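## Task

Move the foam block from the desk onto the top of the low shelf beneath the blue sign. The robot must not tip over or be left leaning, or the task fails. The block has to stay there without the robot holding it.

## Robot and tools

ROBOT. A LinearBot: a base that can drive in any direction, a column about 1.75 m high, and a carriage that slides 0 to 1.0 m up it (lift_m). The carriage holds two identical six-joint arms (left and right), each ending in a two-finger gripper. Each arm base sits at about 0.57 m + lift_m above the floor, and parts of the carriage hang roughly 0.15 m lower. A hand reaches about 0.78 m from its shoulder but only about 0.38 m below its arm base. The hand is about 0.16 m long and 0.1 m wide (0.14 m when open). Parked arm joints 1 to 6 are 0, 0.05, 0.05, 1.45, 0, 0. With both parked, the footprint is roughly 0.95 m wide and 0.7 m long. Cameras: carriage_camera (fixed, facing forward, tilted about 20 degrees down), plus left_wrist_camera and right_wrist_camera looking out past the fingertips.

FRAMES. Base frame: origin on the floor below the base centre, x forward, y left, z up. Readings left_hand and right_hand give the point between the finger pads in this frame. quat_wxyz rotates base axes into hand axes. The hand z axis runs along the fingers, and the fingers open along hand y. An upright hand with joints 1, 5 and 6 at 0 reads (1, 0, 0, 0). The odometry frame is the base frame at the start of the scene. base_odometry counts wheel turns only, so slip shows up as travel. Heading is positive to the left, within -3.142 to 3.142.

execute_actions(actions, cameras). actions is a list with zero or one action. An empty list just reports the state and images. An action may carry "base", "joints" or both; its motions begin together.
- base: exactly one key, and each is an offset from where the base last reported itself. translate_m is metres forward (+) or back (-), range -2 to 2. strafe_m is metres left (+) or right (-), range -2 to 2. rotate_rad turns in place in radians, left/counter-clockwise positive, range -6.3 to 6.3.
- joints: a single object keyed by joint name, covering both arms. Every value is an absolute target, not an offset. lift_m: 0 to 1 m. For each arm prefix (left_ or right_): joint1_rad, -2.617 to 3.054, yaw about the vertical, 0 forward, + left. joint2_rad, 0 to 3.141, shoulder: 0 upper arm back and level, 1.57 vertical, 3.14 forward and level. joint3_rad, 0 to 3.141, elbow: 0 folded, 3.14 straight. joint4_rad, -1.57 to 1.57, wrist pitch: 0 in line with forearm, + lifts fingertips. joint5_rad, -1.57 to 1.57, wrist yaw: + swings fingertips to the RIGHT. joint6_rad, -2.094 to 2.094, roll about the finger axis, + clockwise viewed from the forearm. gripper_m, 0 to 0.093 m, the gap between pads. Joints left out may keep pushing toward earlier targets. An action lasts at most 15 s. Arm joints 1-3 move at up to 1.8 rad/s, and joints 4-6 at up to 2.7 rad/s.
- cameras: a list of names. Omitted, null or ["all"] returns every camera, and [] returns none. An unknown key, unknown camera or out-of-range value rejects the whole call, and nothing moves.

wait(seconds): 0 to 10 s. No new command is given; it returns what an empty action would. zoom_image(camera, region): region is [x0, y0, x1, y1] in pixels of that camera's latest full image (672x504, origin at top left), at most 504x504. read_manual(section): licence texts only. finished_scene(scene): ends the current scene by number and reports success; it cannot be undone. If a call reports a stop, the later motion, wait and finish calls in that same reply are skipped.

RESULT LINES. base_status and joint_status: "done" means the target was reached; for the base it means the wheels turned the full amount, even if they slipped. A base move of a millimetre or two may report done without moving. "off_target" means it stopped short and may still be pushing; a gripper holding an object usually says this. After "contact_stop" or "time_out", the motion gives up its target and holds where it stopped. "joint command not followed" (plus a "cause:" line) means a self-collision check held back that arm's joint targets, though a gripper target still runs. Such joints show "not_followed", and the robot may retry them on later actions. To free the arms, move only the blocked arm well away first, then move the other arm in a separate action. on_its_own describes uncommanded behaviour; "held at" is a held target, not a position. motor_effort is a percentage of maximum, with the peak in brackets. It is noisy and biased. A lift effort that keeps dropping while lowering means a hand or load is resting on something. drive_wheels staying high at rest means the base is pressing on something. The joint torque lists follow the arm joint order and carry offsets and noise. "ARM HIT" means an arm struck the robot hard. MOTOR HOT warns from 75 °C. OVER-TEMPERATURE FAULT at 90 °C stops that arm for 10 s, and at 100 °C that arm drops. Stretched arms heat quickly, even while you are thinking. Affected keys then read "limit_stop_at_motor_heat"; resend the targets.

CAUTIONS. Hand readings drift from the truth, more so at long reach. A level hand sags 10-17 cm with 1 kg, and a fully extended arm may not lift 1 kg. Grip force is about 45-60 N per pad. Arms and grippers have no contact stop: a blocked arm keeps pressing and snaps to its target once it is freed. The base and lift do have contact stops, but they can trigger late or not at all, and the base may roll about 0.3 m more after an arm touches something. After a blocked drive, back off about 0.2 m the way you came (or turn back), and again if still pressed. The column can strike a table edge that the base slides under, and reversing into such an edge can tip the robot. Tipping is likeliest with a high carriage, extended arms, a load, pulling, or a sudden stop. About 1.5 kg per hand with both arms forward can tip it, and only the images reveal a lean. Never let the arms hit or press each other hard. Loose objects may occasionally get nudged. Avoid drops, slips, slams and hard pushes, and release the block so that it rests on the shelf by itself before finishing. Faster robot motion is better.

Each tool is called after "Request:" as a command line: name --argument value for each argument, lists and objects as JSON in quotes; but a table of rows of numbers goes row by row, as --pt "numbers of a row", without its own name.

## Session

Request:
execute_actions --actions '[]'

Scene clock: 0.00 s.
Joint torques (N m, as the arm reports them, + toward a larger angle): no reading
base_odometry: x=+0.000 y=+0.000 heading=+0.000 (m, m, rad; odometry frame)
base_status: not commanded
joint_positions: lift_m=+0.301 left_joint1_rad=-0.011 left_joint2_rad=+0.048 left_joint3_rad=+0.031 left_joint4_rad=+1.484 left_joint5_rad=+0.018 left_joint6_rad=+0.035 left_gripper_m=+0.094 right_joint1_rad=-0.010 right_joint2_rad=+0.056 right_joint3_rad=+0.057 right_joint4_rad=+1.463 right_joint5_rad=+0.008 right_joint6_rad=+0.023 right_gripper_m=+0.094
joint_status: not commanded
motor_effort: lift_m=+30 drive_wheels=-1 (%)
left_hand: x=+0.3063 y=+0.3427 z=+1.2765 quat_wxyz=(+0.999, +0.010, +0.052, +0.012) (m; base frame)
right_hand: x=+0.3061 y=-0.3477 z=+1.2830 quat_wxyz=(+0.999, +0.005, +0.054, +0.006) (m; base frame)
pictures: carriage_camera, left_wrist_camera, right_wrist_camera
camera_calibration (this result's frames):
carriage_camera: T_world_to_cam=[[-0.00320626, -0.99979, 0.0202473, -0.0258043], [-0.349319, -0.0178521, -0.936834, 1.24761], [0.936998, -0.0100765, -0.349188, 0.271893], [0, 0, 0, 1]] pos_world=[0.180968, -0.000786628, 1.26427]
left_wrist_camera: T_world_to_cam=[[0.067528, -0.996339, -0.052426, 0.39152], [0.73762, 0.0852378, -0.669814, 0.602655], [0.67183, 0.00656069, 0.740676, -1.02956], [0, 0, 0, 1]] pos_world=[0.22072, 0.345472, 1.18676]
right_wrist_camera: T_world_to_cam=[[0.0335662, -0.9993, 0.0165006, -0.371488], [0.770891, 0.0153794, -0.636781, 0.600497], [0.636082, 0.0340945, 0.770868, -1.04413], [0, 0, 0, 1]] pos_world=[0.2137, -0.344864, 1.1934]
Images, in order (width x height): carriage_camera 672x504, left_wrist_camera 672x504, right_wrist_camera 672x504.

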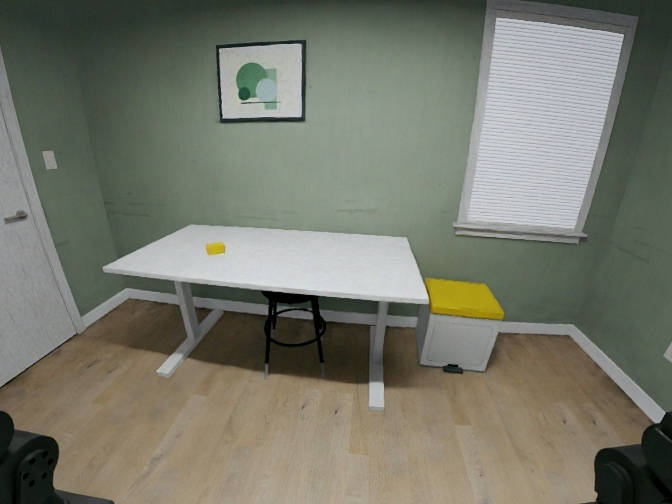

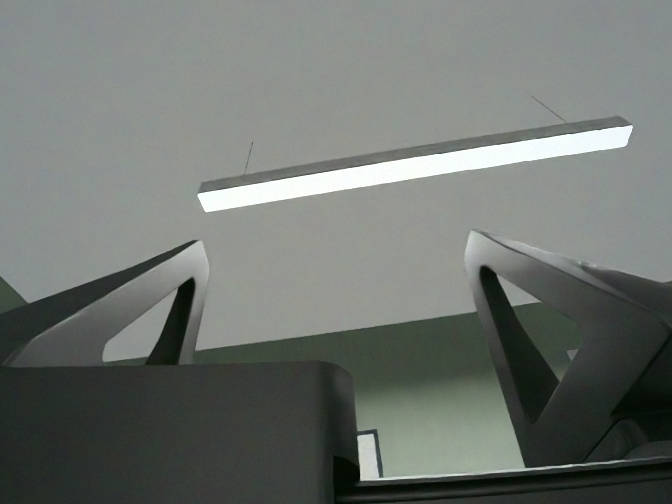

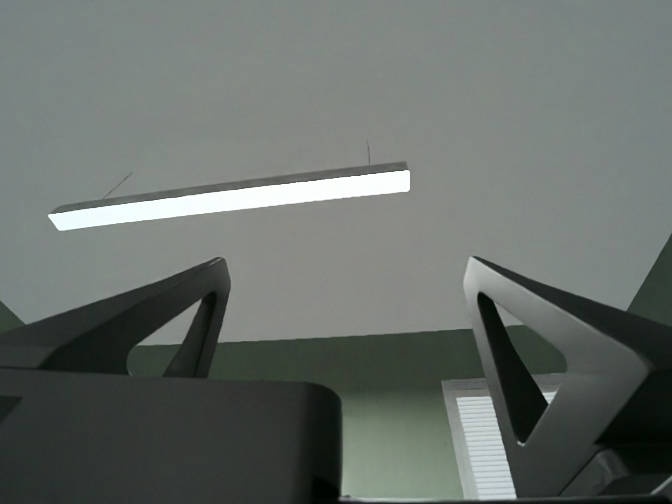

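Request:
zoom_image --camera "carriage_camera" --region '[90, 210, 290, 390]'

Request:
zoom_image --camera "carriage_camera" --region '[250, 220, 450, 420]'

Request:
zoom_image --camera "carriage_camera" --region '[185, 225, 245, 270]'

Region (90, 210, 290, 390) of carriage_camera's 672x504 image, scaled by 2.520, with more detail than that image has; it fills the top 454 rows of this view, and the rest is white.

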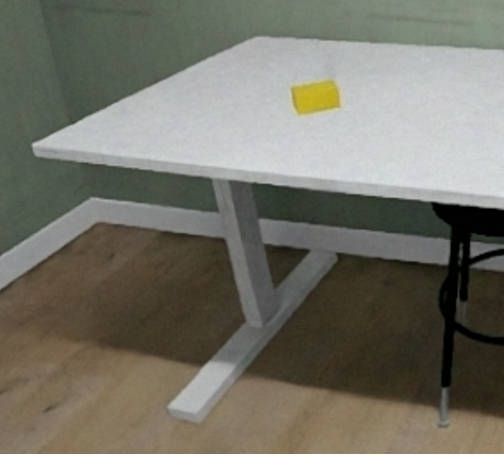

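Region (250, 220, 450, 420) of carriage_camera's 672x504 image, scaled by 2.520, with more detail than that image has.

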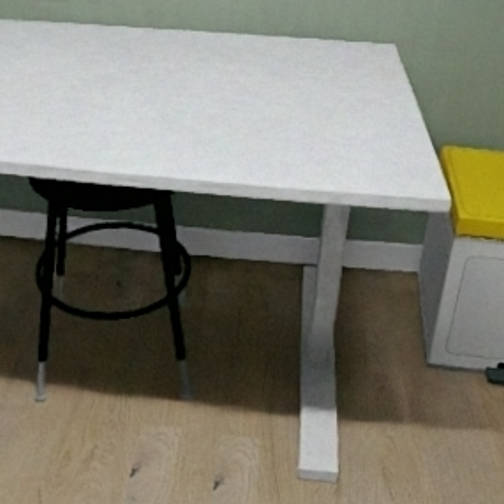

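Region (185, 225, 245, 270) of carriage_camera's 672x504 image, scaled by 8.400, with more detail than that image has; it fills the top 378 rows of this view, and the rest is white.

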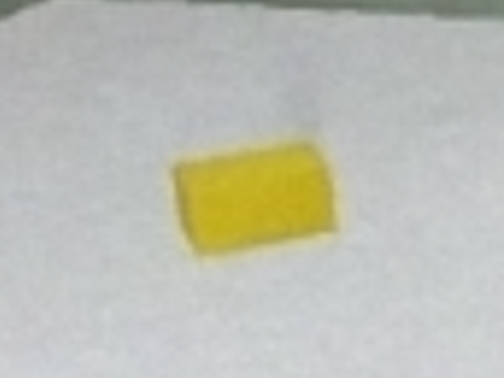

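Request:
execute_actions --actions '[{"base": {"translate_m": 0.85}, "joints": {"lift_m": 0.51, "left_joint1_rad": 0.625, "left_joint2_rad": 2.88, "left_joint3_rad": 2.095, "left_joint4_rad": -0.75, "left_joint5_rad": 0.0, "left_joint6_rad": -1.47, "right_joint1_rad": -2.6, "right_joint2_rad": 1.0, "right_joint3_rad": 0.6, "right_joint4_rad": 0.75, "right_joint5_rad": 0.6, "right_joint6_rad": 0.0}}]'

Scene clock: 5.40 s.
Joint torques (N m, as the arm reports them, + toward a larger angle): left_arm=[  0.1  -15.17   6.42   0.32  -0.18  -0.08] | right_arm=[-0.51 -1.95 10.14  1.8  -0.01  0.02]
base_odometry: x=+0.850 y=-0.001 heading=-0.001 (m, m, rad; odometry frame)
base_status: done
joint_positions: lift_m=+0.510 left_joint1_rad=+0.617 left_joint2_rad=+2.885 left_joint3_rad=+2.077 left_joint4_rad=-0.749 left_joint5_rad=+0.002 left_joint6_rad=-1.460 left_gripper_m=+0.094 right_joint1_rad=-2.596 right_joint2_rad=+0.996 right_joint3_rad=+0.582 right_joint4_rad=+0.742 right_joint5_rad=+0.597 right_joint6_rad=+0.004 right_gripper_m=+0.094
joint_status: all done
motor_effort: lift_m=+33(38) drive_wheels=-11(32) (%)
left_hand: x=+0.6794 y=+0.6303 z=+0.8575 quat_wxyz=(+0.006, -0.862, +0.507, -0.004) (m; base frame)
right_hand: x=-0.0535 y=-0.4344 z=+1.4195 quat_wxyz=(+0.046, +0.600, -0.081, -0.794) (m; base frame)
pictures: carriage_camera, left_wrist_camera, right_wrist_camera
camera_calibration (this result's frames):
carriage_camera: T_world_to_cam=[[-0.00320626, -0.99979, 0.0202473, -0.0300269], [-0.349319, -0.0178521, -0.936834, 1.44299], [0.936998, -0.0100765, -0.349188, 0.344716], [0, 0, 0, 1]] pos_world=[0.180968, -0.000786628, 1.47282]
left_wrist_camera: T_world_to_cam=[[0.895969, 0.44227, 0.0404673, -0.918358], [0.335505, -0.733738, 0.590817, -0.269282], [0.290993, -0.515776, -0.80579, 0.942274], [0, 0, 0, 1]] pos_world=[0.63897, 0.694582, 0.955535]
right_wrist_camera: T_world_to_cam=[[-0.00792602, 0.980931, -0.194195, 0.708792], [0.299723, -0.182941, -0.936322, 1.27979], [-0.953993, -0.0656259, -0.292558, 0.463455], [0, 0, 0, 1]] pos_world=[0.0641679, -0.430734, 1.47153]
Images, in order (width x height): carriage_camera 672x504, left_wrist_camera 672x504, right_wrist_camera 672x504.

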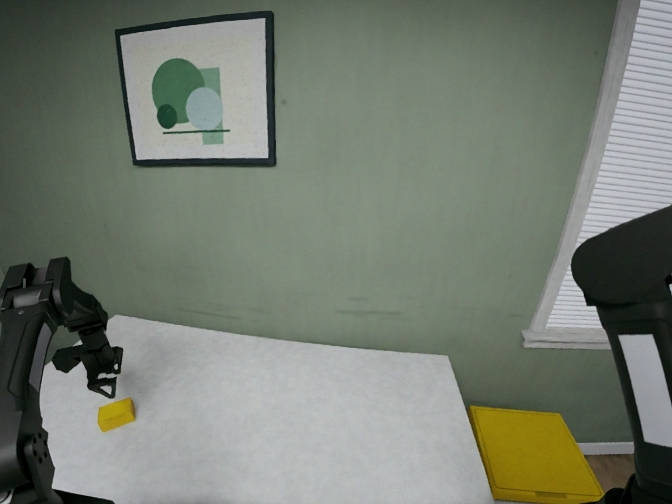

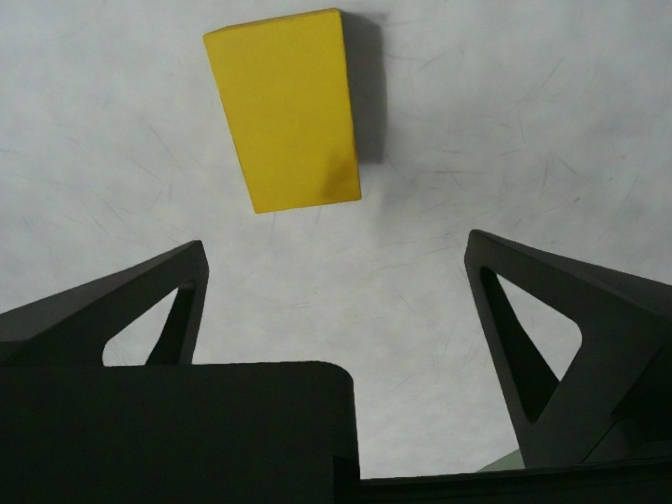

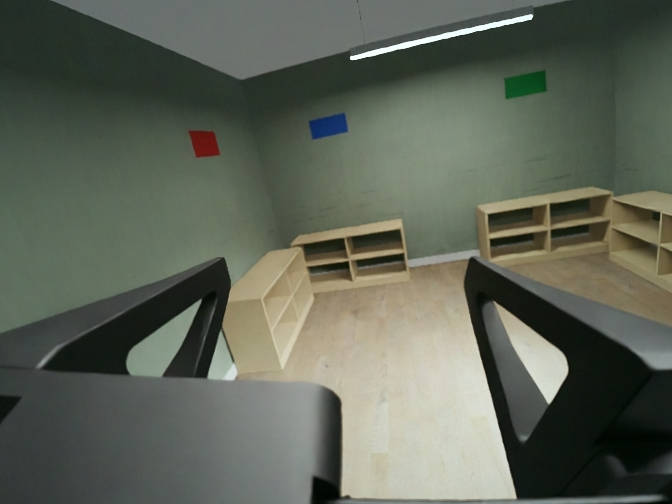

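Request:
zoom_image --camera "left_wrist_camera" --region '[170, 0, 490, 280]'

Region (170, 0, 490, 280) of left_wrist_camera's 672x504 image, scaled by 1.575, with more detail than that image has; it fills the top 441 rows of this view, and the rest is white.

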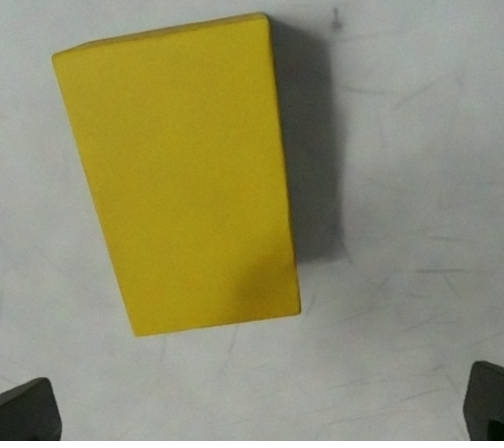

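Request:
execute_actions --actions '[{"joints": {"lift_m": 0.411, "left_joint1_rad": 0.67, "left_joint2_rad": 2.822, "left_joint3_rad": 1.953, "left_joint4_rad": -0.675, "left_joint6_rad": -1.52}}]' --cameras '["left_wrist_camera"]'

Scene clock: 6.90 s.
Joint torques (N m, as the arm reports them, + toward a larger angle): left_arm=[ -0.58 -13.22   3.95   1.2   -0.1   -0.09] | right_arm=[-0.49 -2.08  9.6   1.82 -0.02  0.01]
base_odometry: x=+0.850 y=-0.001 heading=-0.001 (m, m, rad; odometry frame)
base_status: not commanded
joint_positions: lift_m=+0.411 left_joint1_rad=+0.672 left_joint2_rad=+2.808 left_joint3_rad=+1.968 left_joint4_rad=-0.774 left_joint5_rad=-0.007 left_joint6_rad=-1.511 left_gripper_m=+0.094 right_joint1_rad=-2.597 right_joint2_rad=+0.996 right_joint3_rad=+0.589 right_joint4_rad=+0.741 right_joint5_rad=+0.598 right_joint6_rad=+0.004 right_gripper_m=+0.094
joint_status: left_joint4_rad off_target (ended at -0.775, target -0.675); the others done
motor_effort: lift_m=+25(27) drive_wheels=+11(12) (%)
left_hand: x=+0.6428 y=+0.6378 z=+0.7720 quat_wxyz=(-0.019, -0.887, +0.461, +0.012) (m; base frame)
right_hand: x=-0.0534 y=-0.4341 z=+1.3240 quat_wxyz=(+0.047, +0.598, -0.083, -0.796) (m; base frame)
pictures: left_wrist_camera
camera_calibration (this result's frames):
left_wrist_camera: T_world_to_cam=[[0.845167, 0.53419, -0.0182676, -0.866068], [0.440867, -0.677378, 0.588894, -0.303194], [0.302207, -0.505767, -0.808004, 0.876092], [0, 0, 0, 1]] pos_world=[0.60088, 0.700366, 0.870614]
Images, in order (width x height): left_wrist_camera 672x504.

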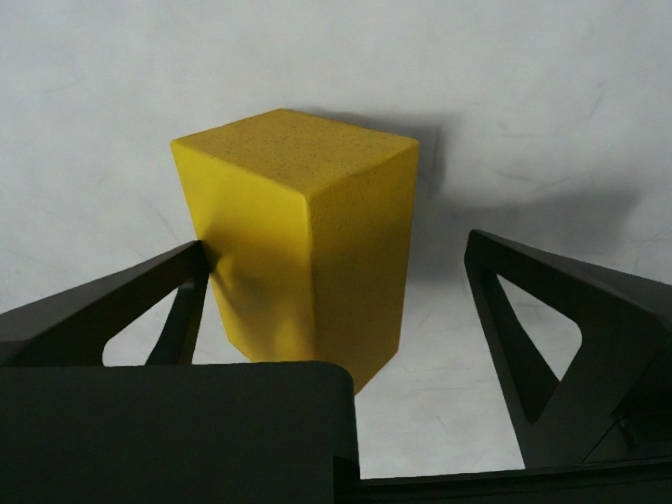

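Request:
execute_actions --actions '[]'

Scene clock: 7.47 s.
Joint torques (N m, as the arm reports them, + toward a larger angle): left_arm=[ -0.73 -13.1    3.8    1.17  -0.07  -0.1 ] | right_arm=[-0.49 -1.97  9.47  1.8  -0.02  0.02]
base_odometry: x=+0.850 y=-0.001 heading=-0.001 (m, m, rad; odometry frame)
base_status: not commanded
joint_positions: lift_m=+0.411 left_joint1_rad=+0.672 left_joint2_rad=+2.808 left_joint3_rad=+1.968 left_joint4_rad=-0.774 left_joint5_rad=-0.007 left_joint6_rad=-1.511 left_gripper_m=+0.094 right_joint1_rad=-2.597 right_joint2_rad=+0.996 right_joint3_rad=+0.589 right_joint4_rad=+0.741 right_joint5_rad=+0.598 right_joint6_rad=+0.004 right_gripper_m=+0.094
joint_status: left_joint4_rad off_target (ended at -0.775, target -0.675); the others done
motor_effort: lift_m=+25(27) drive_wheels=+12(12) (%)
left_hand: x=+0.6428 y=+0.6378 z=+0.7720 quat_wxyz=(-0.019, -0.887, +0.461, +0.012) (m; base frame)
right_hand: x=-0.0534 y=-0.4341 z=+1.3240 quat_wxyz=(+0.047, +0.598, -0.083, -0.796) (m; base frame)
pictures: carriage_camera, left_wrist_camera, right_wrist_camera
camera_calibration (this result's frames):
carriage_camera: T_world_to_cam=[[-0.00320626, -0.99979, 0.0202473, -0.028035], [-0.349319, -0.0178521, -0.936834, 1.35083], [0.936998, -0.0100765, -0.349188, 0.310364], [0, 0, 0, 1]] pos_world=[0.180968, -0.000786628, 1.37444]
left_wrist_camera: T_world_to_cam=[[0.845167, 0.53419, -0.0182676, -0.866068], [0.440867, -0.677378, 0.588894, -0.303194], [0.302207, -0.505767, -0.808004, 0.876092], [0, 0, 0, 1]] pos_world=[0.60088, 0.700366, 0.870614]
right_wrist_camera: T_world_to_cam=[[-0.0077768, 0.980318, -0.197274, 0.693783], [0.295056, -0.186247, -0.937152, 1.1899], [-0.955448, -0.065495, -0.2878, 0.429282], [0, 0, 0, 1]] pos_world=[0.0644658, -0.430397, 1.37553]
Images, in order (width x height): carriage_camera 672x504, left_wrist_camera 672x504, right_wrist_camera 672x504.

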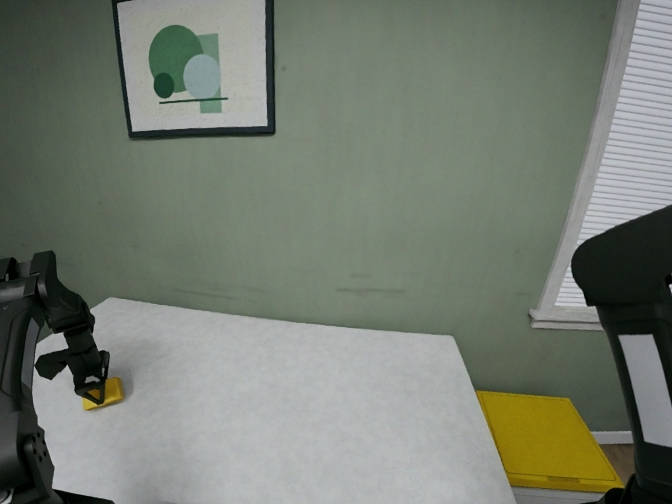

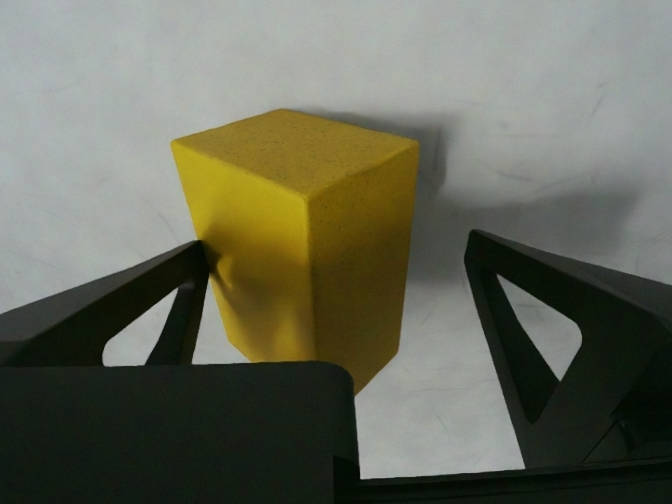

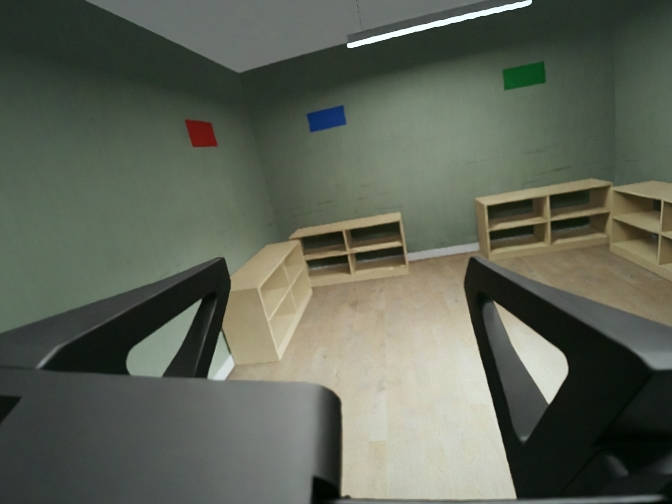

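Request:
execute_actions --actions '[{"joints":{"lift_m":0.452,"left_joint4_rad":-0.71}}]' --cameras '["left_wrist_camera"]'

Scene clock: 8.90 s.
Joint torques (N m, as the arm reports them, + toward a larger angle): left_arm=[ -0.38 -13.75   3.94   0.39  -0.12  -0.08] | right_arm=[-0.46 -2.11  9.43  1.76 -0.03  0.02]
base_odometry: x=+0.850 y=-0.001 heading=-0.001 (m, m, rad; odometry frame)
base_status: not commanded
joint_positions: lift_m=+0.452 left_joint1_rad=+0.672 left_joint2_rad=+2.814 left_joint3_rad=+1.968 left_joint4_rad=-0.721 left_joint5_rad=-0.005 left_joint6_rad=-1.511 left_gripper_m=+0.094 right_joint1_rad=-2.597 right_joint2_rad=+0.996 right_joint3_rad=+0.591 right_joint4_rad=+0.748 right_joint5_rad=+0.598 right_joint6_rad=+0.004 right_gripper_m=+0.094
joint_status: all done
motor_effort: lift_m=+33(42) drive_wheels=+12(10) (%)
left_hand: x=+0.6521 y=+0.6446 z=+0.8096 quat_wxyz=(+0.003, -0.887, +0.461, +0.001) (m; base frame)
right_hand: x=-0.0529 y=-0.4338 z=+1.3670 quat_wxyz=(+0.048, +0.595, -0.085, -0.798) (m; base frame)
pictures: left_wrist_camera
camera_calibration (this result's frames):
left_wrist_camera: T_world_to_cam=[[0.844912, 0.534074, 0.0297989, -0.915522], [0.417819, -0.693727, 0.58666, -0.297393], [0.333992, -0.483226, -0.809285, 0.872814], [0, 0, 0, 1]] pos_world=[0.606279, 0.704414, 0.908105]
Images, in order (width x height): left_wrist_camera 672x504.

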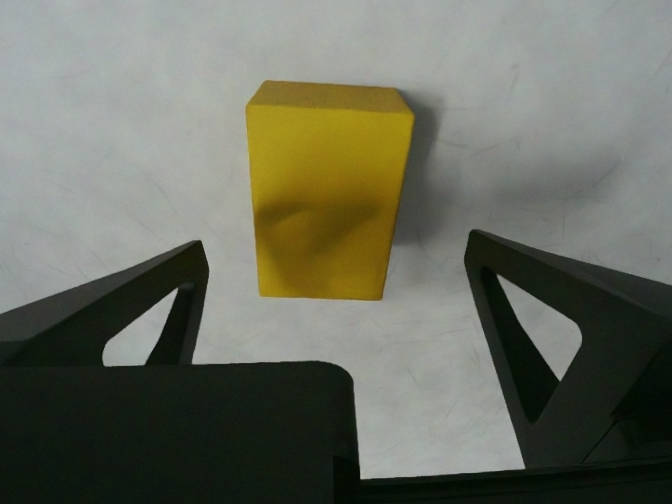

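Request:
execute_actions --actions '[{"joints":{"lift_m":0.400,"left_joint6_rad":-1.415}}]' --cameras '["left_wrist_camera"]'

Scene clock: 9.97 s.
Joint torques (N m, as the arm reports them, + toward a larger angle): left_arm=[ -0.41 -14.42   4.06   0.41  -0.12   0.06] | right_arm=[-0.52 -2.07  9.4   1.78 -0.02  0.02]
base_odometry: x=+0.850 y=-0.001 heading=-0.001 (m, m, rad; odometry frame)
base_status: not commanded
joint_positions: lift_m=+0.400 left_joint1_rad=+0.672 left_joint2_rad=+2.825 left_joint3_rad=+1.968 left_joint4_rad=-0.713 left_joint5_rad=-0.004 left_joint6_rad=-1.423 left_gripper_m=+0.094 right_joint1_rad=-2.597 right_joint2_rad=+0.996 right_joint3_rad=+0.591 right_joint4_rad=+0.744 right_joint5_rad=+0.598 right_joint6_rad=+0.004 right_gripper_m=+0.094
joint_status: all done
motor_effort: lift_m=+27(27) drive_wheels=+11(12) (%)
left_hand: x=+0.6508 y=+0.6434 z=+0.7527 quat_wxyz=(+0.001, -0.866, +0.500, +0.002) (m; base frame)
right_hand: x=-0.0532 y=-0.4340 z=+1.3146 quat_wxyz=(+0.048, +0.596, -0.084, -0.797) (m; base frame)
pictures: left_wrist_camera
camera_calibration (this result's frames):
left_wrist_camera: T_world_to_cam=[[0.888548, 0.458077, 0.0254401, -0.888327], [0.357252, -0.725633, 0.588071, -0.205471], [0.287842, -0.513441, -0.808409, 0.875395], [0, 0, 0, 1]] pos_world=[0.610751, 0.70729, 0.851108]
Images, in order (width x height): left_wrist_camera 672x504.

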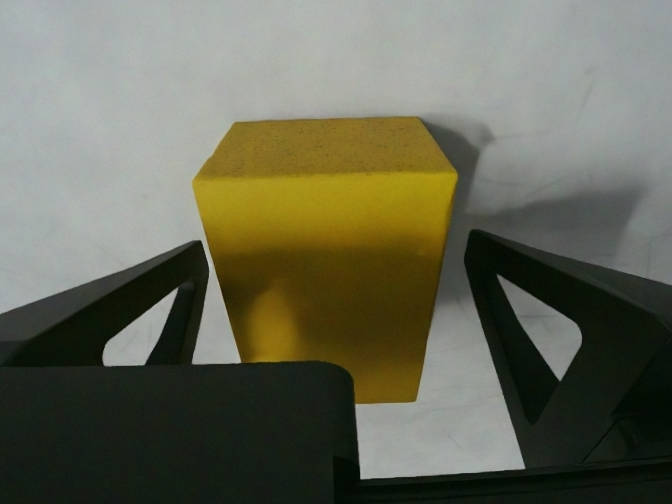

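Request:
execute_actions --actions '[{"joints":{"left_gripper_m":0.04}}]' --cameras '["left_wrist_camera","right_wrist_camera"]'

Scene clock: 10.60 s.
Joint torques (N m, as the arm reports them, + toward a larger angle): left_arm=[ -0.69 -14.62   3.96   0.32  -0.16   0.05] | right_arm=[-0.49 -1.95  9.42  1.78 -0.02  0.02]
base_odometry: x=+0.850 y=-0.001 heading=-0.001 (m, m, rad; odometry frame)
base_status: not commanded
joint_positions: lift_m=+0.400 left_joint1_rad=+0.672 left_joint2_rad=+2.825 left_joint3_rad=+1.968 left_joint4_rad=-0.712 left_joint5_rad=-0.004 left_joint6_rad=-1.423 left_gripper_m=+0.058 right_joint1_rad=-2.597 right_joint2_rad=+0.996 right_joint3_rad=+0.591 right_joint4_rad=+0.744 right_joint5_rad=+0.598 right_joint6_rad=+0.004 right_gripper_m=+0.094
joint_status: left_gripper_m off_target (ended at +0.058, target +0.040)
motor_effort: lift_m=+27(27) drive_wheels=+12(12) (%)
left_hand: x=+0.6510 y=+0.6435 z=+0.7527 quat_wxyz=(+0.001, -0.866, +0.500, +0.002) (m; base frame)
right_hand: x=-0.0532 y=-0.4340 z=+1.3146 quat_wxyz=(+0.048, +0.596, -0.084, -0.797) (m; base frame)
pictures: left_wrist_camera, right_wrist_camera
camera_calibration (this result's frames):
left_wrist_camera: T_world_to_cam=[[0.888533, 0.458065, 0.0261882, -0.889056], [0.356901, -0.725913, 0.58794, -0.204931], [0.288325, -0.513057, -0.808481, 0.874905], [0, 0, 0, 1]] pos_world=[0.610839, 0.70736, 0.851114]
right_wrist_camera: T_world_to_cam=[[-0.00868389, 0.979768, -0.19995, 0.695002], [0.290774, -0.188843, -0.937971, 1.1807], [-0.956752, -0.0662855, -0.283251, 0.420406], [0, 0, 0, 1]] pos_world=[0.0649435, -0.430108, 1.36551]
Images, in order (width x height): left_wrist_camera 672x504, right_wrist_camera 672x504.

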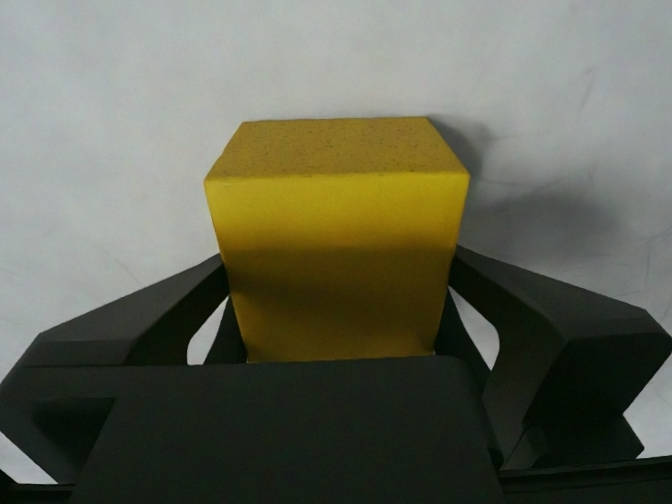

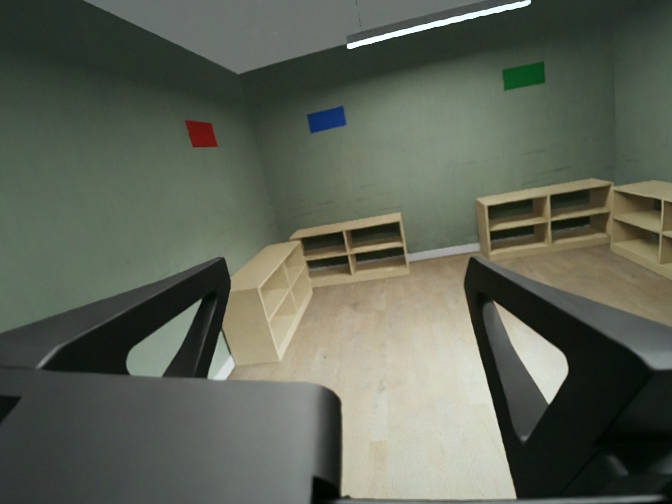

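Request:
zoom_image --camera "right_wrist_camera" --region '[200, 180, 500, 380]'

Region (200, 180, 500, 380) of right_wrist_camera's 672x504 image, scaled by 1.680, with more detail than that image has.

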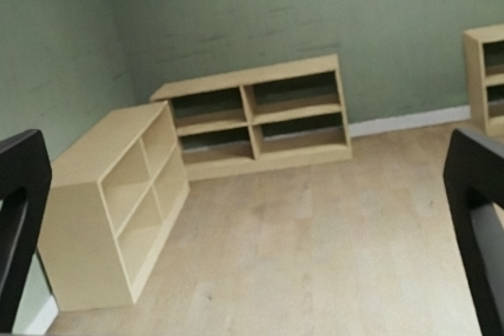

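Request:
execute_actions --actions '[{"base":{"translate_m":-2.0},"joints":{"lift_m":0.43,"left_joint2_rad":2.2,"left_joint3_rad":1.36,"right_joint4_rad":0.4,"right_joint5_rad":0.75}}]'

Scene clock: 19.73 s.
Joint torques (N m, as the arm reports them, + toward a larger angle): left_arm=[ -0.36 -11.71   3.56   0.31  -0.12   0.06] | right_arm=[-0.48 -2.22  9.59  1.91  0.14  0.03]
base_odometry: x=-1.150 y=+0.001 heading=-0.001 (m, m, rad; odometry frame)
base_status: done
joint_positions: lift_m=+0.430 left_joint1_rad=+0.669 left_joint2_rad=+2.209 left_joint3_rad=+1.382 left_joint4_rad=-0.704 left_joint5_rad=-0.001 left_joint6_rad=-1.423 left_gripper_m=+0.058 right_joint1_rad=-2.597 right_joint2_rad=+0.996 right_joint3_rad=+0.591 right_joint4_rad=+0.400 right_joint5_rad=+0.744 right_joint6_rad=+0.004 right_gripper_m=+0.094
joint_status: all done
motor_effort: lift_m=+34(40) drive_wheels=+0(32) (%)
left_hand: x=+0.5897 y=+0.5925 z=+0.9187 quat_wxyz=(+0.018, -0.865, +0.501, -0.007) (m; base frame)
right_hand: x=-0.0605 y=-0.4154 z=+1.2711 quat_wxyz=(-0.070, +0.705, -0.070, -0.702) (m; base frame)
pictures: carriage_camera, left_wrist_camera, right_wrist_camera
camera_calibration (this result's frames):
carriage_camera: T_world_to_cam=[[-0.00320626, -0.99979, 0.0202473, -0.0284054], [-0.349319, -0.0178521, -0.936834, 1.36796], [0.936998, -0.0100765, -0.349188, 0.316752], [0, 0, 0, 1]] pos_world=[0.180968, -0.000786628, 1.39274]
left_wrist_camera: T_world_to_cam=[[0.888478, 0.454306, 0.0649029, -0.848949], [0.33566, -0.739757, 0.583175, -0.292568], [0.312952, -0.496353, -0.80975, 0.977362], [0, 0, 0, 1]] pos_world=[0.546609, 0.65437, 1.01714]
right_wrist_camera: T_world_to_cam=[[0.169541, 0.985344, -0.0187663, 0.450828], [0.543277, -0.109331, -0.832404, 1.05971], [-0.822257, 0.130931, -0.553851, 0.836338], [0, 0, 0, 1]] pos_world=[0.0355364, -0.437865, 1.35377]
Images, in order (width x height): carriage_camera 672x504, left_wrist_camera 672x504, right_wrist_camera 672x504.

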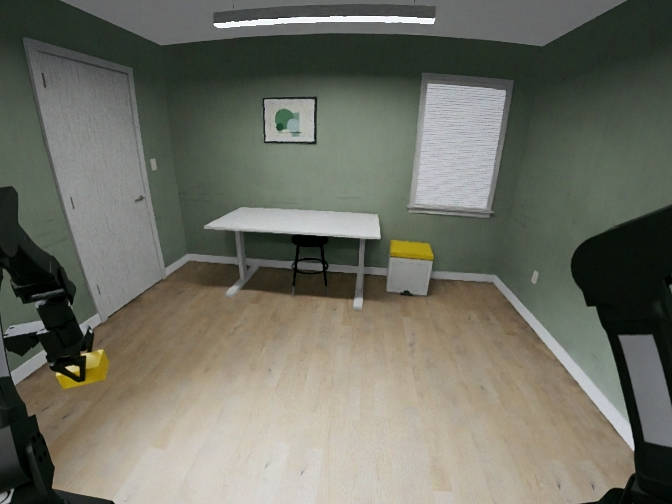

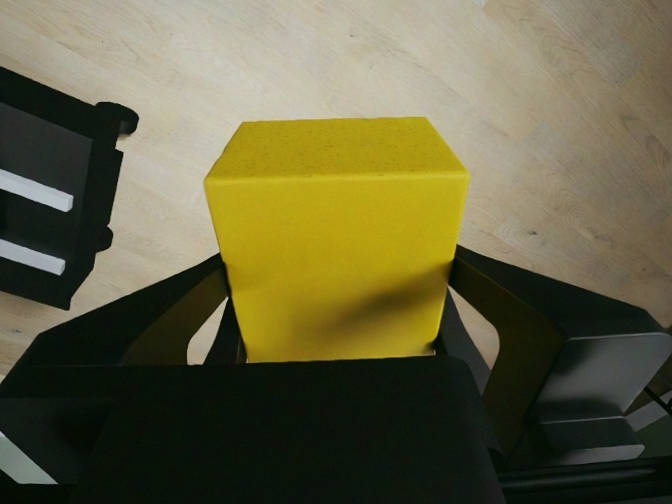

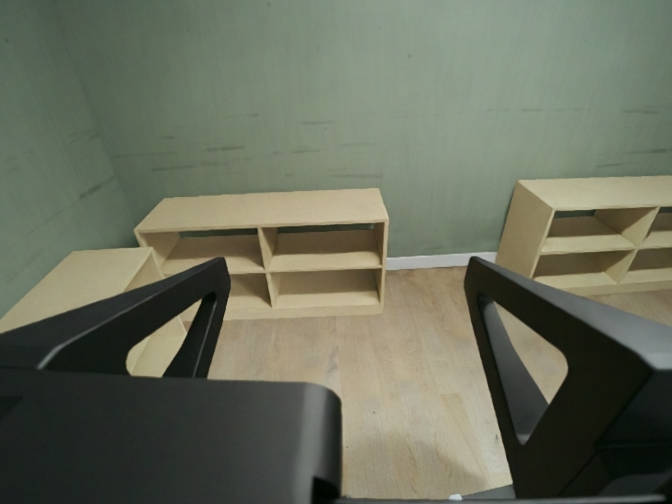

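Request:
zoom_image --camera "right_wrist_camera" --region '[240, 170, 420, 330]'

Request:
zoom_image --camera "right_wrist_camera" --region '[100, 170, 280, 330]'

Region (240, 170, 420, 330) of right_wrist_camera's 672x504 image, scaled by 2.800, with more detail than that image has.

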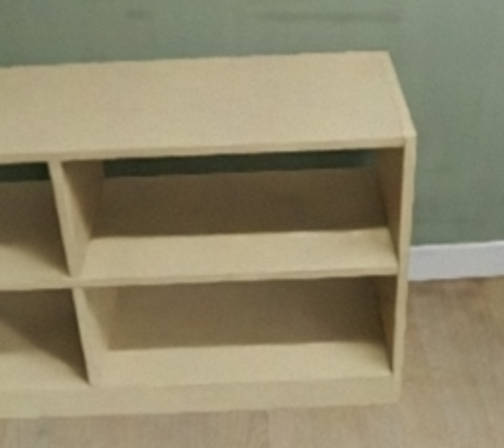

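Region (100, 170, 280, 330) of right_wrist_camera's 672x504 image, scaled by 2.800, with more detail than that image has.

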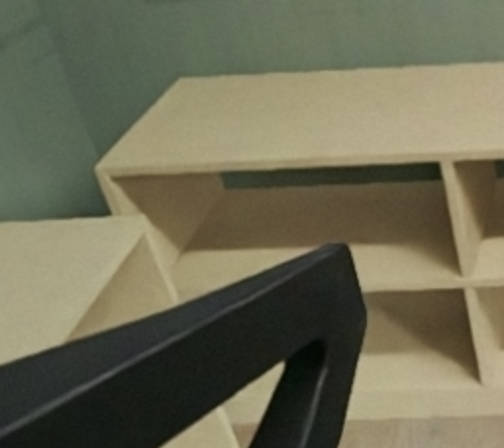

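Request:
execute_actions --actions '[{"base":{"rotate_rad":1.84},"joints":{"lift_m":0.33,"left_joint1_rad":1.57,"left_joint2_rad":2.82,"left_joint3_rad":1.975,"left_joint4_rad":-0.715,"left_joint6_rad":-1.16,"right_joint1_rad":0.45,"right_joint2_rad":1.4,"right_joint3_rad":1.1,"right_joint4_rad":0.3,"right_joint5_rad":-1.3}}]'

Scene clock: 24.47 s.
Joint torques (N m, as the arm reports them, + toward a larger angle): left_arm=[ -0.06 -14.01   6.05   0.22  -0.15   0.05] | right_arm=[-0.37 -8.11  9.43  1.66 -0.05  0.03]
base_odometry: x=-1.150 y=+0.001 heading=+1.838 (m, m, rad; odometry frame)
base_status: done
joint_positions: lift_m=+0.330 left_joint1_rad=+1.566 left_joint2_rad=+2.812 left_joint3_rad=+1.960 left_joint4_rad=-0.702 left_joint5_rad=+0.000 left_joint6_rad=-1.167 left_gripper_m=+0.058 right_joint1_rad=+0.452 right_joint2_rad=+1.420 right_joint3_rad=+1.090 right_joint4_rad=+0.293 right_joint5_rad=-1.292 right_joint6_rad=+0.004 right_gripper_m=+0.094
joint_status: all done
motor_effort: lift_m=+27(29) drive_wheels=+15(30) (%)
left_hand: x=+0.2807 y=+0.8265 z=+0.6872 quat_wxyz=(+0.008, -0.979, +0.203, +0.002) (m; base frame)
right_hand: x=+0.5237 y=-0.0433 z=+1.2262 quat_wxyz=(+0.442, -0.535, +0.468, +0.548) (m; base frame)
pictures: carriage_camera, left_wrist_camera, right_wrist_camera
camera_calibration (this result's frames):
carriage_camera: T_world_to_cam=[[-0.00320626, -0.99979, 0.0202473, -0.0263918], [-0.349319, -0.0178521, -0.936834, 1.2748], [0.936998, -0.0100765, -0.349188, 0.282026], [0, 0, 0, 1]] pos_world=[0.180968, -0.000786628, 1.29329]
left_wrist_camera: T_world_to_cam=[[0.44099, 0.896544, 0.0416717, -0.889601], [0.716843, -0.379777, 0.584727, -0.286318], [0.54006, -0.227987, -0.810159, 0.71753], [0, 0, 0, 1]] pos_world=[0.210041, 0.852417, 0.785802]
right_wrist_camera: T_world_to_cam=[[0.978034, 0.199894, -0.0590851, -0.423669], [0.0637719, -0.556817, -0.828183, 0.972174], [-0.198448, 0.806224, -0.557334, 0.949924], [0, 0, 0, 1]] pos_world=[0.540876, -0.139839, 1.30953]
Images, in order (width x height): carriage_camera 672x504, left_wrist_camera 672x504, right_wrist_camera 672x504.

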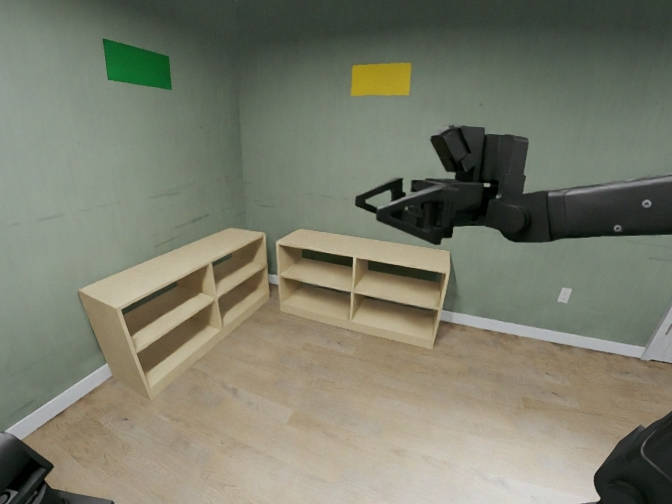

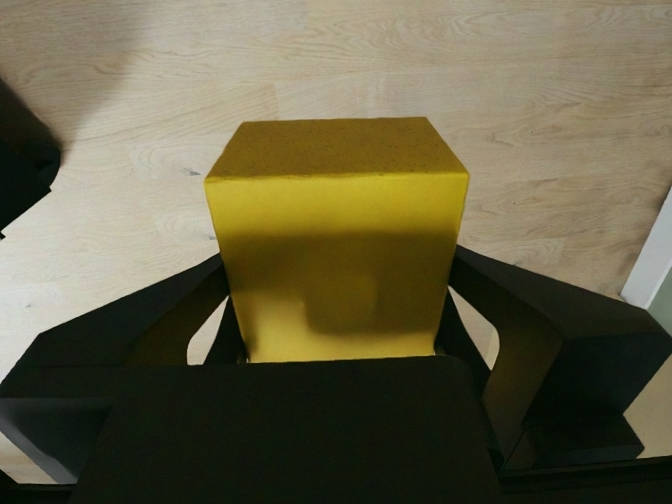

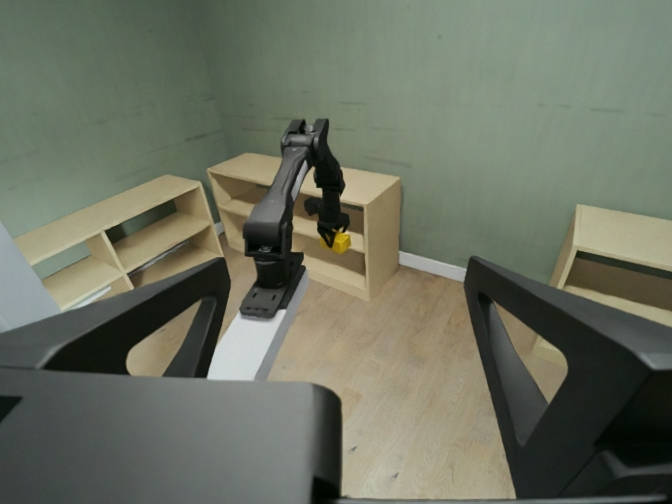

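Request:
zoom_image --camera "right_wrist_camera" --region '[280, 150, 440, 310]'

Region (280, 150, 440, 310) of right_wrist_camera's 672x504 image, scaled by 3.150, with more detail than that image has.

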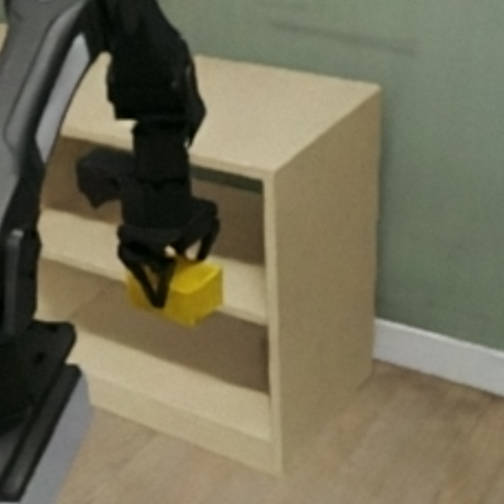

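Request:
execute_actions --actions '[{"base":{"strafe_m":0.66},"joints":{"lift_m":0.32,"left_joint1_rad":1.705,"left_joint4_rad":-0.725,"left_joint6_rad":-1.03}}]'

Scene clock: 28.57 s.
Joint torques (N m, as the arm reports them, + toward a larger angle): left_arm=[ -0.97 -14.41   6.07   0.28  -0.14   0.08] | right_arm=[-0.31 -7.28  9.38  1.68 -0.02  0.03]
base_odometry: x=-1.786 y=-0.175 heading=+1.840 (m, m, rad; odometry frame)
base_status: done
joint_positions: lift_m=+0.320 left_joint1_rad=+1.714 left_joint2_rad=+2.822 left_joint3_rad=+1.960 left_joint4_rad=-0.722 left_joint5_rad=-0.003 left_joint6_rad=-1.040 left_gripper_m=+0.058 right_joint1_rad=+0.452 right_joint2_rad=+1.411 right_joint3_rad=+1.090 right_joint4_rad=+0.294 right_joint5_rad=-1.294 right_joint6_rad=+0.004 right_gripper_m=+0.094
joint_status: all done
motor_effort: lift_m=+27(28) drive_wheels=-10(35) (%)
left_hand: x=+0.2106 y=+0.8135 z=+0.6725 quat_wxyz=(-0.007, -0.981, +0.193, -0.001) (m; base frame)
right_hand: x=+0.5215 y=-0.0444 z=+1.2193 quat_wxyz=(+0.444, -0.537, +0.464, +0.547) (m; base frame)
pictures: carriage_camera, left_wrist_camera, right_wrist_camera
camera_calibration (this result's frames):
carriage_camera: T_world_to_cam=[[-0.00320626, -0.99979, 0.0202473, -0.0261895], [-0.349319, -0.0178521, -0.936834, 1.26544], [0.936998, -0.0100765, -0.349188, 0.278537], [0, 0, 0, 1]] pos_world=[0.180968, -0.000786628, 1.2833]
left_wrist_camera: T_world_to_cam=[[0.42246, 0.906282, 0.01343, -0.831444], [0.724996, -0.346773, 0.595088, -0.267988], [0.543975, -0.241664, -0.803548, 0.746339], [0, 0, 0, 1]] pos_world=[0.139552, 0.840955, 0.770362]
right_wrist_camera: T_world_to_cam=[[0.978134, 0.201997, -0.0495061, -0.433334], [0.0722003, -0.553041, -0.83002, 0.964041], [-0.19504, 0.808296, -0.555532, 0.942673], [0, 0, 0, 1]] pos_world=[0.538114, -0.141273, 1.30241]
Images, in order (width x height): carriage_camera 672x504, left_wrist_camera 672x504, right_wrist_camera 672x504.

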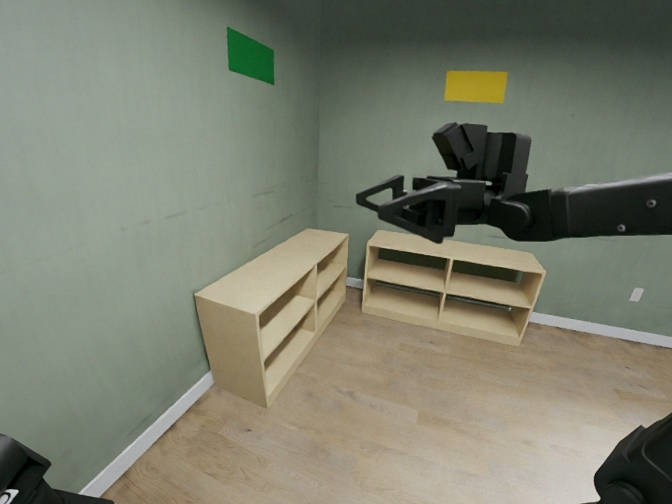

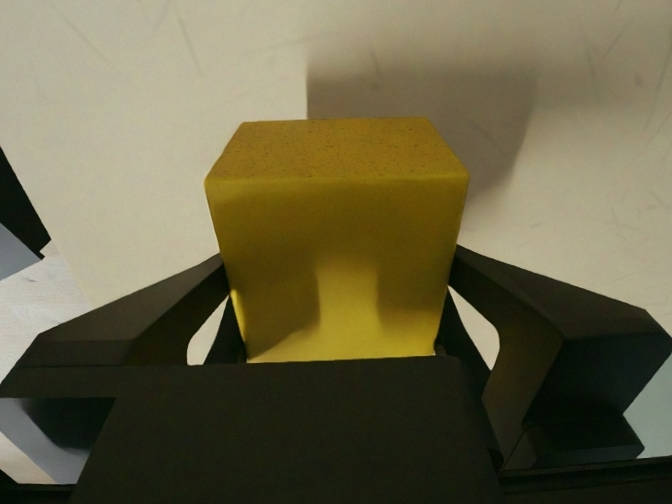

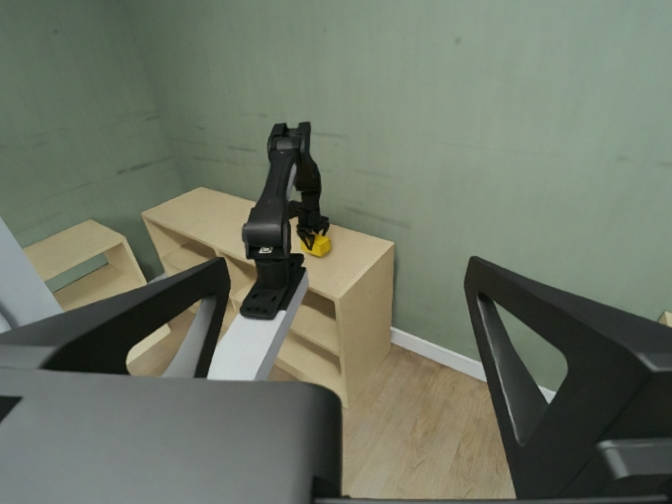

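Request:
zoom_image --camera "left_wrist_camera" --region '[472, 280, 672, 480]'

Request:
zoom_image --camera "left_wrist_camera" --region '[0, 120, 220, 340]'

Request:
zoom_image --camera "right_wrist_camera" --region '[270, 190, 410, 320]'

Region (472, 280, 672, 480) of left_wrist_camera's 672x504 image, scaled by 2.520, with more detail than that image has.

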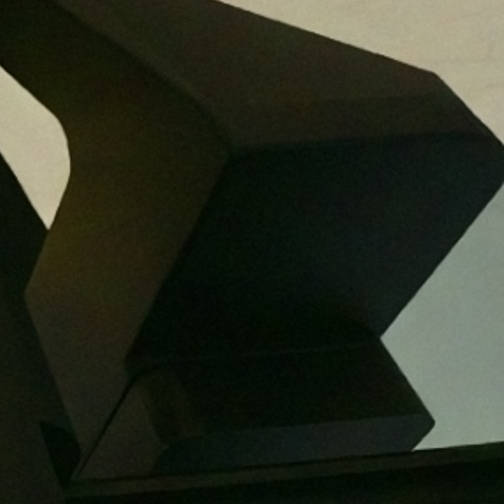

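Region (0, 120, 220, 340) of left_wrist_camera's 672x504 image, scaled by 2.291, with more detail than that image has.

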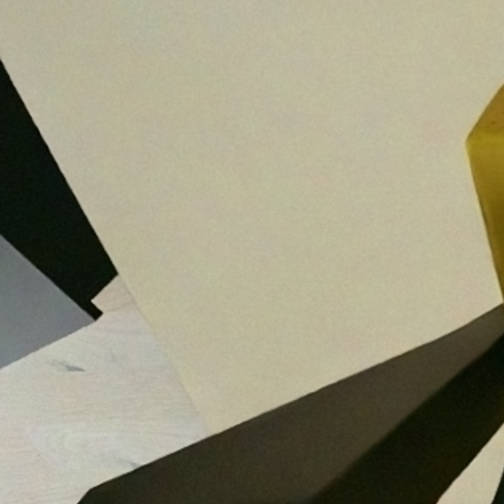

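Region (270, 190, 410, 320) of right_wrist_camera's 672x504 image, scaled by 3.600, with more detail than that image has; it fills the top 468 rows of this view, and the rest is white.

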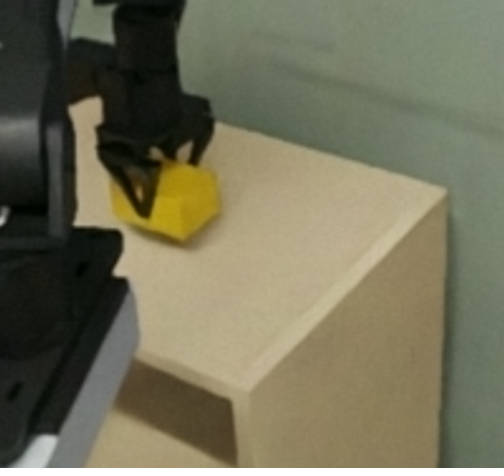

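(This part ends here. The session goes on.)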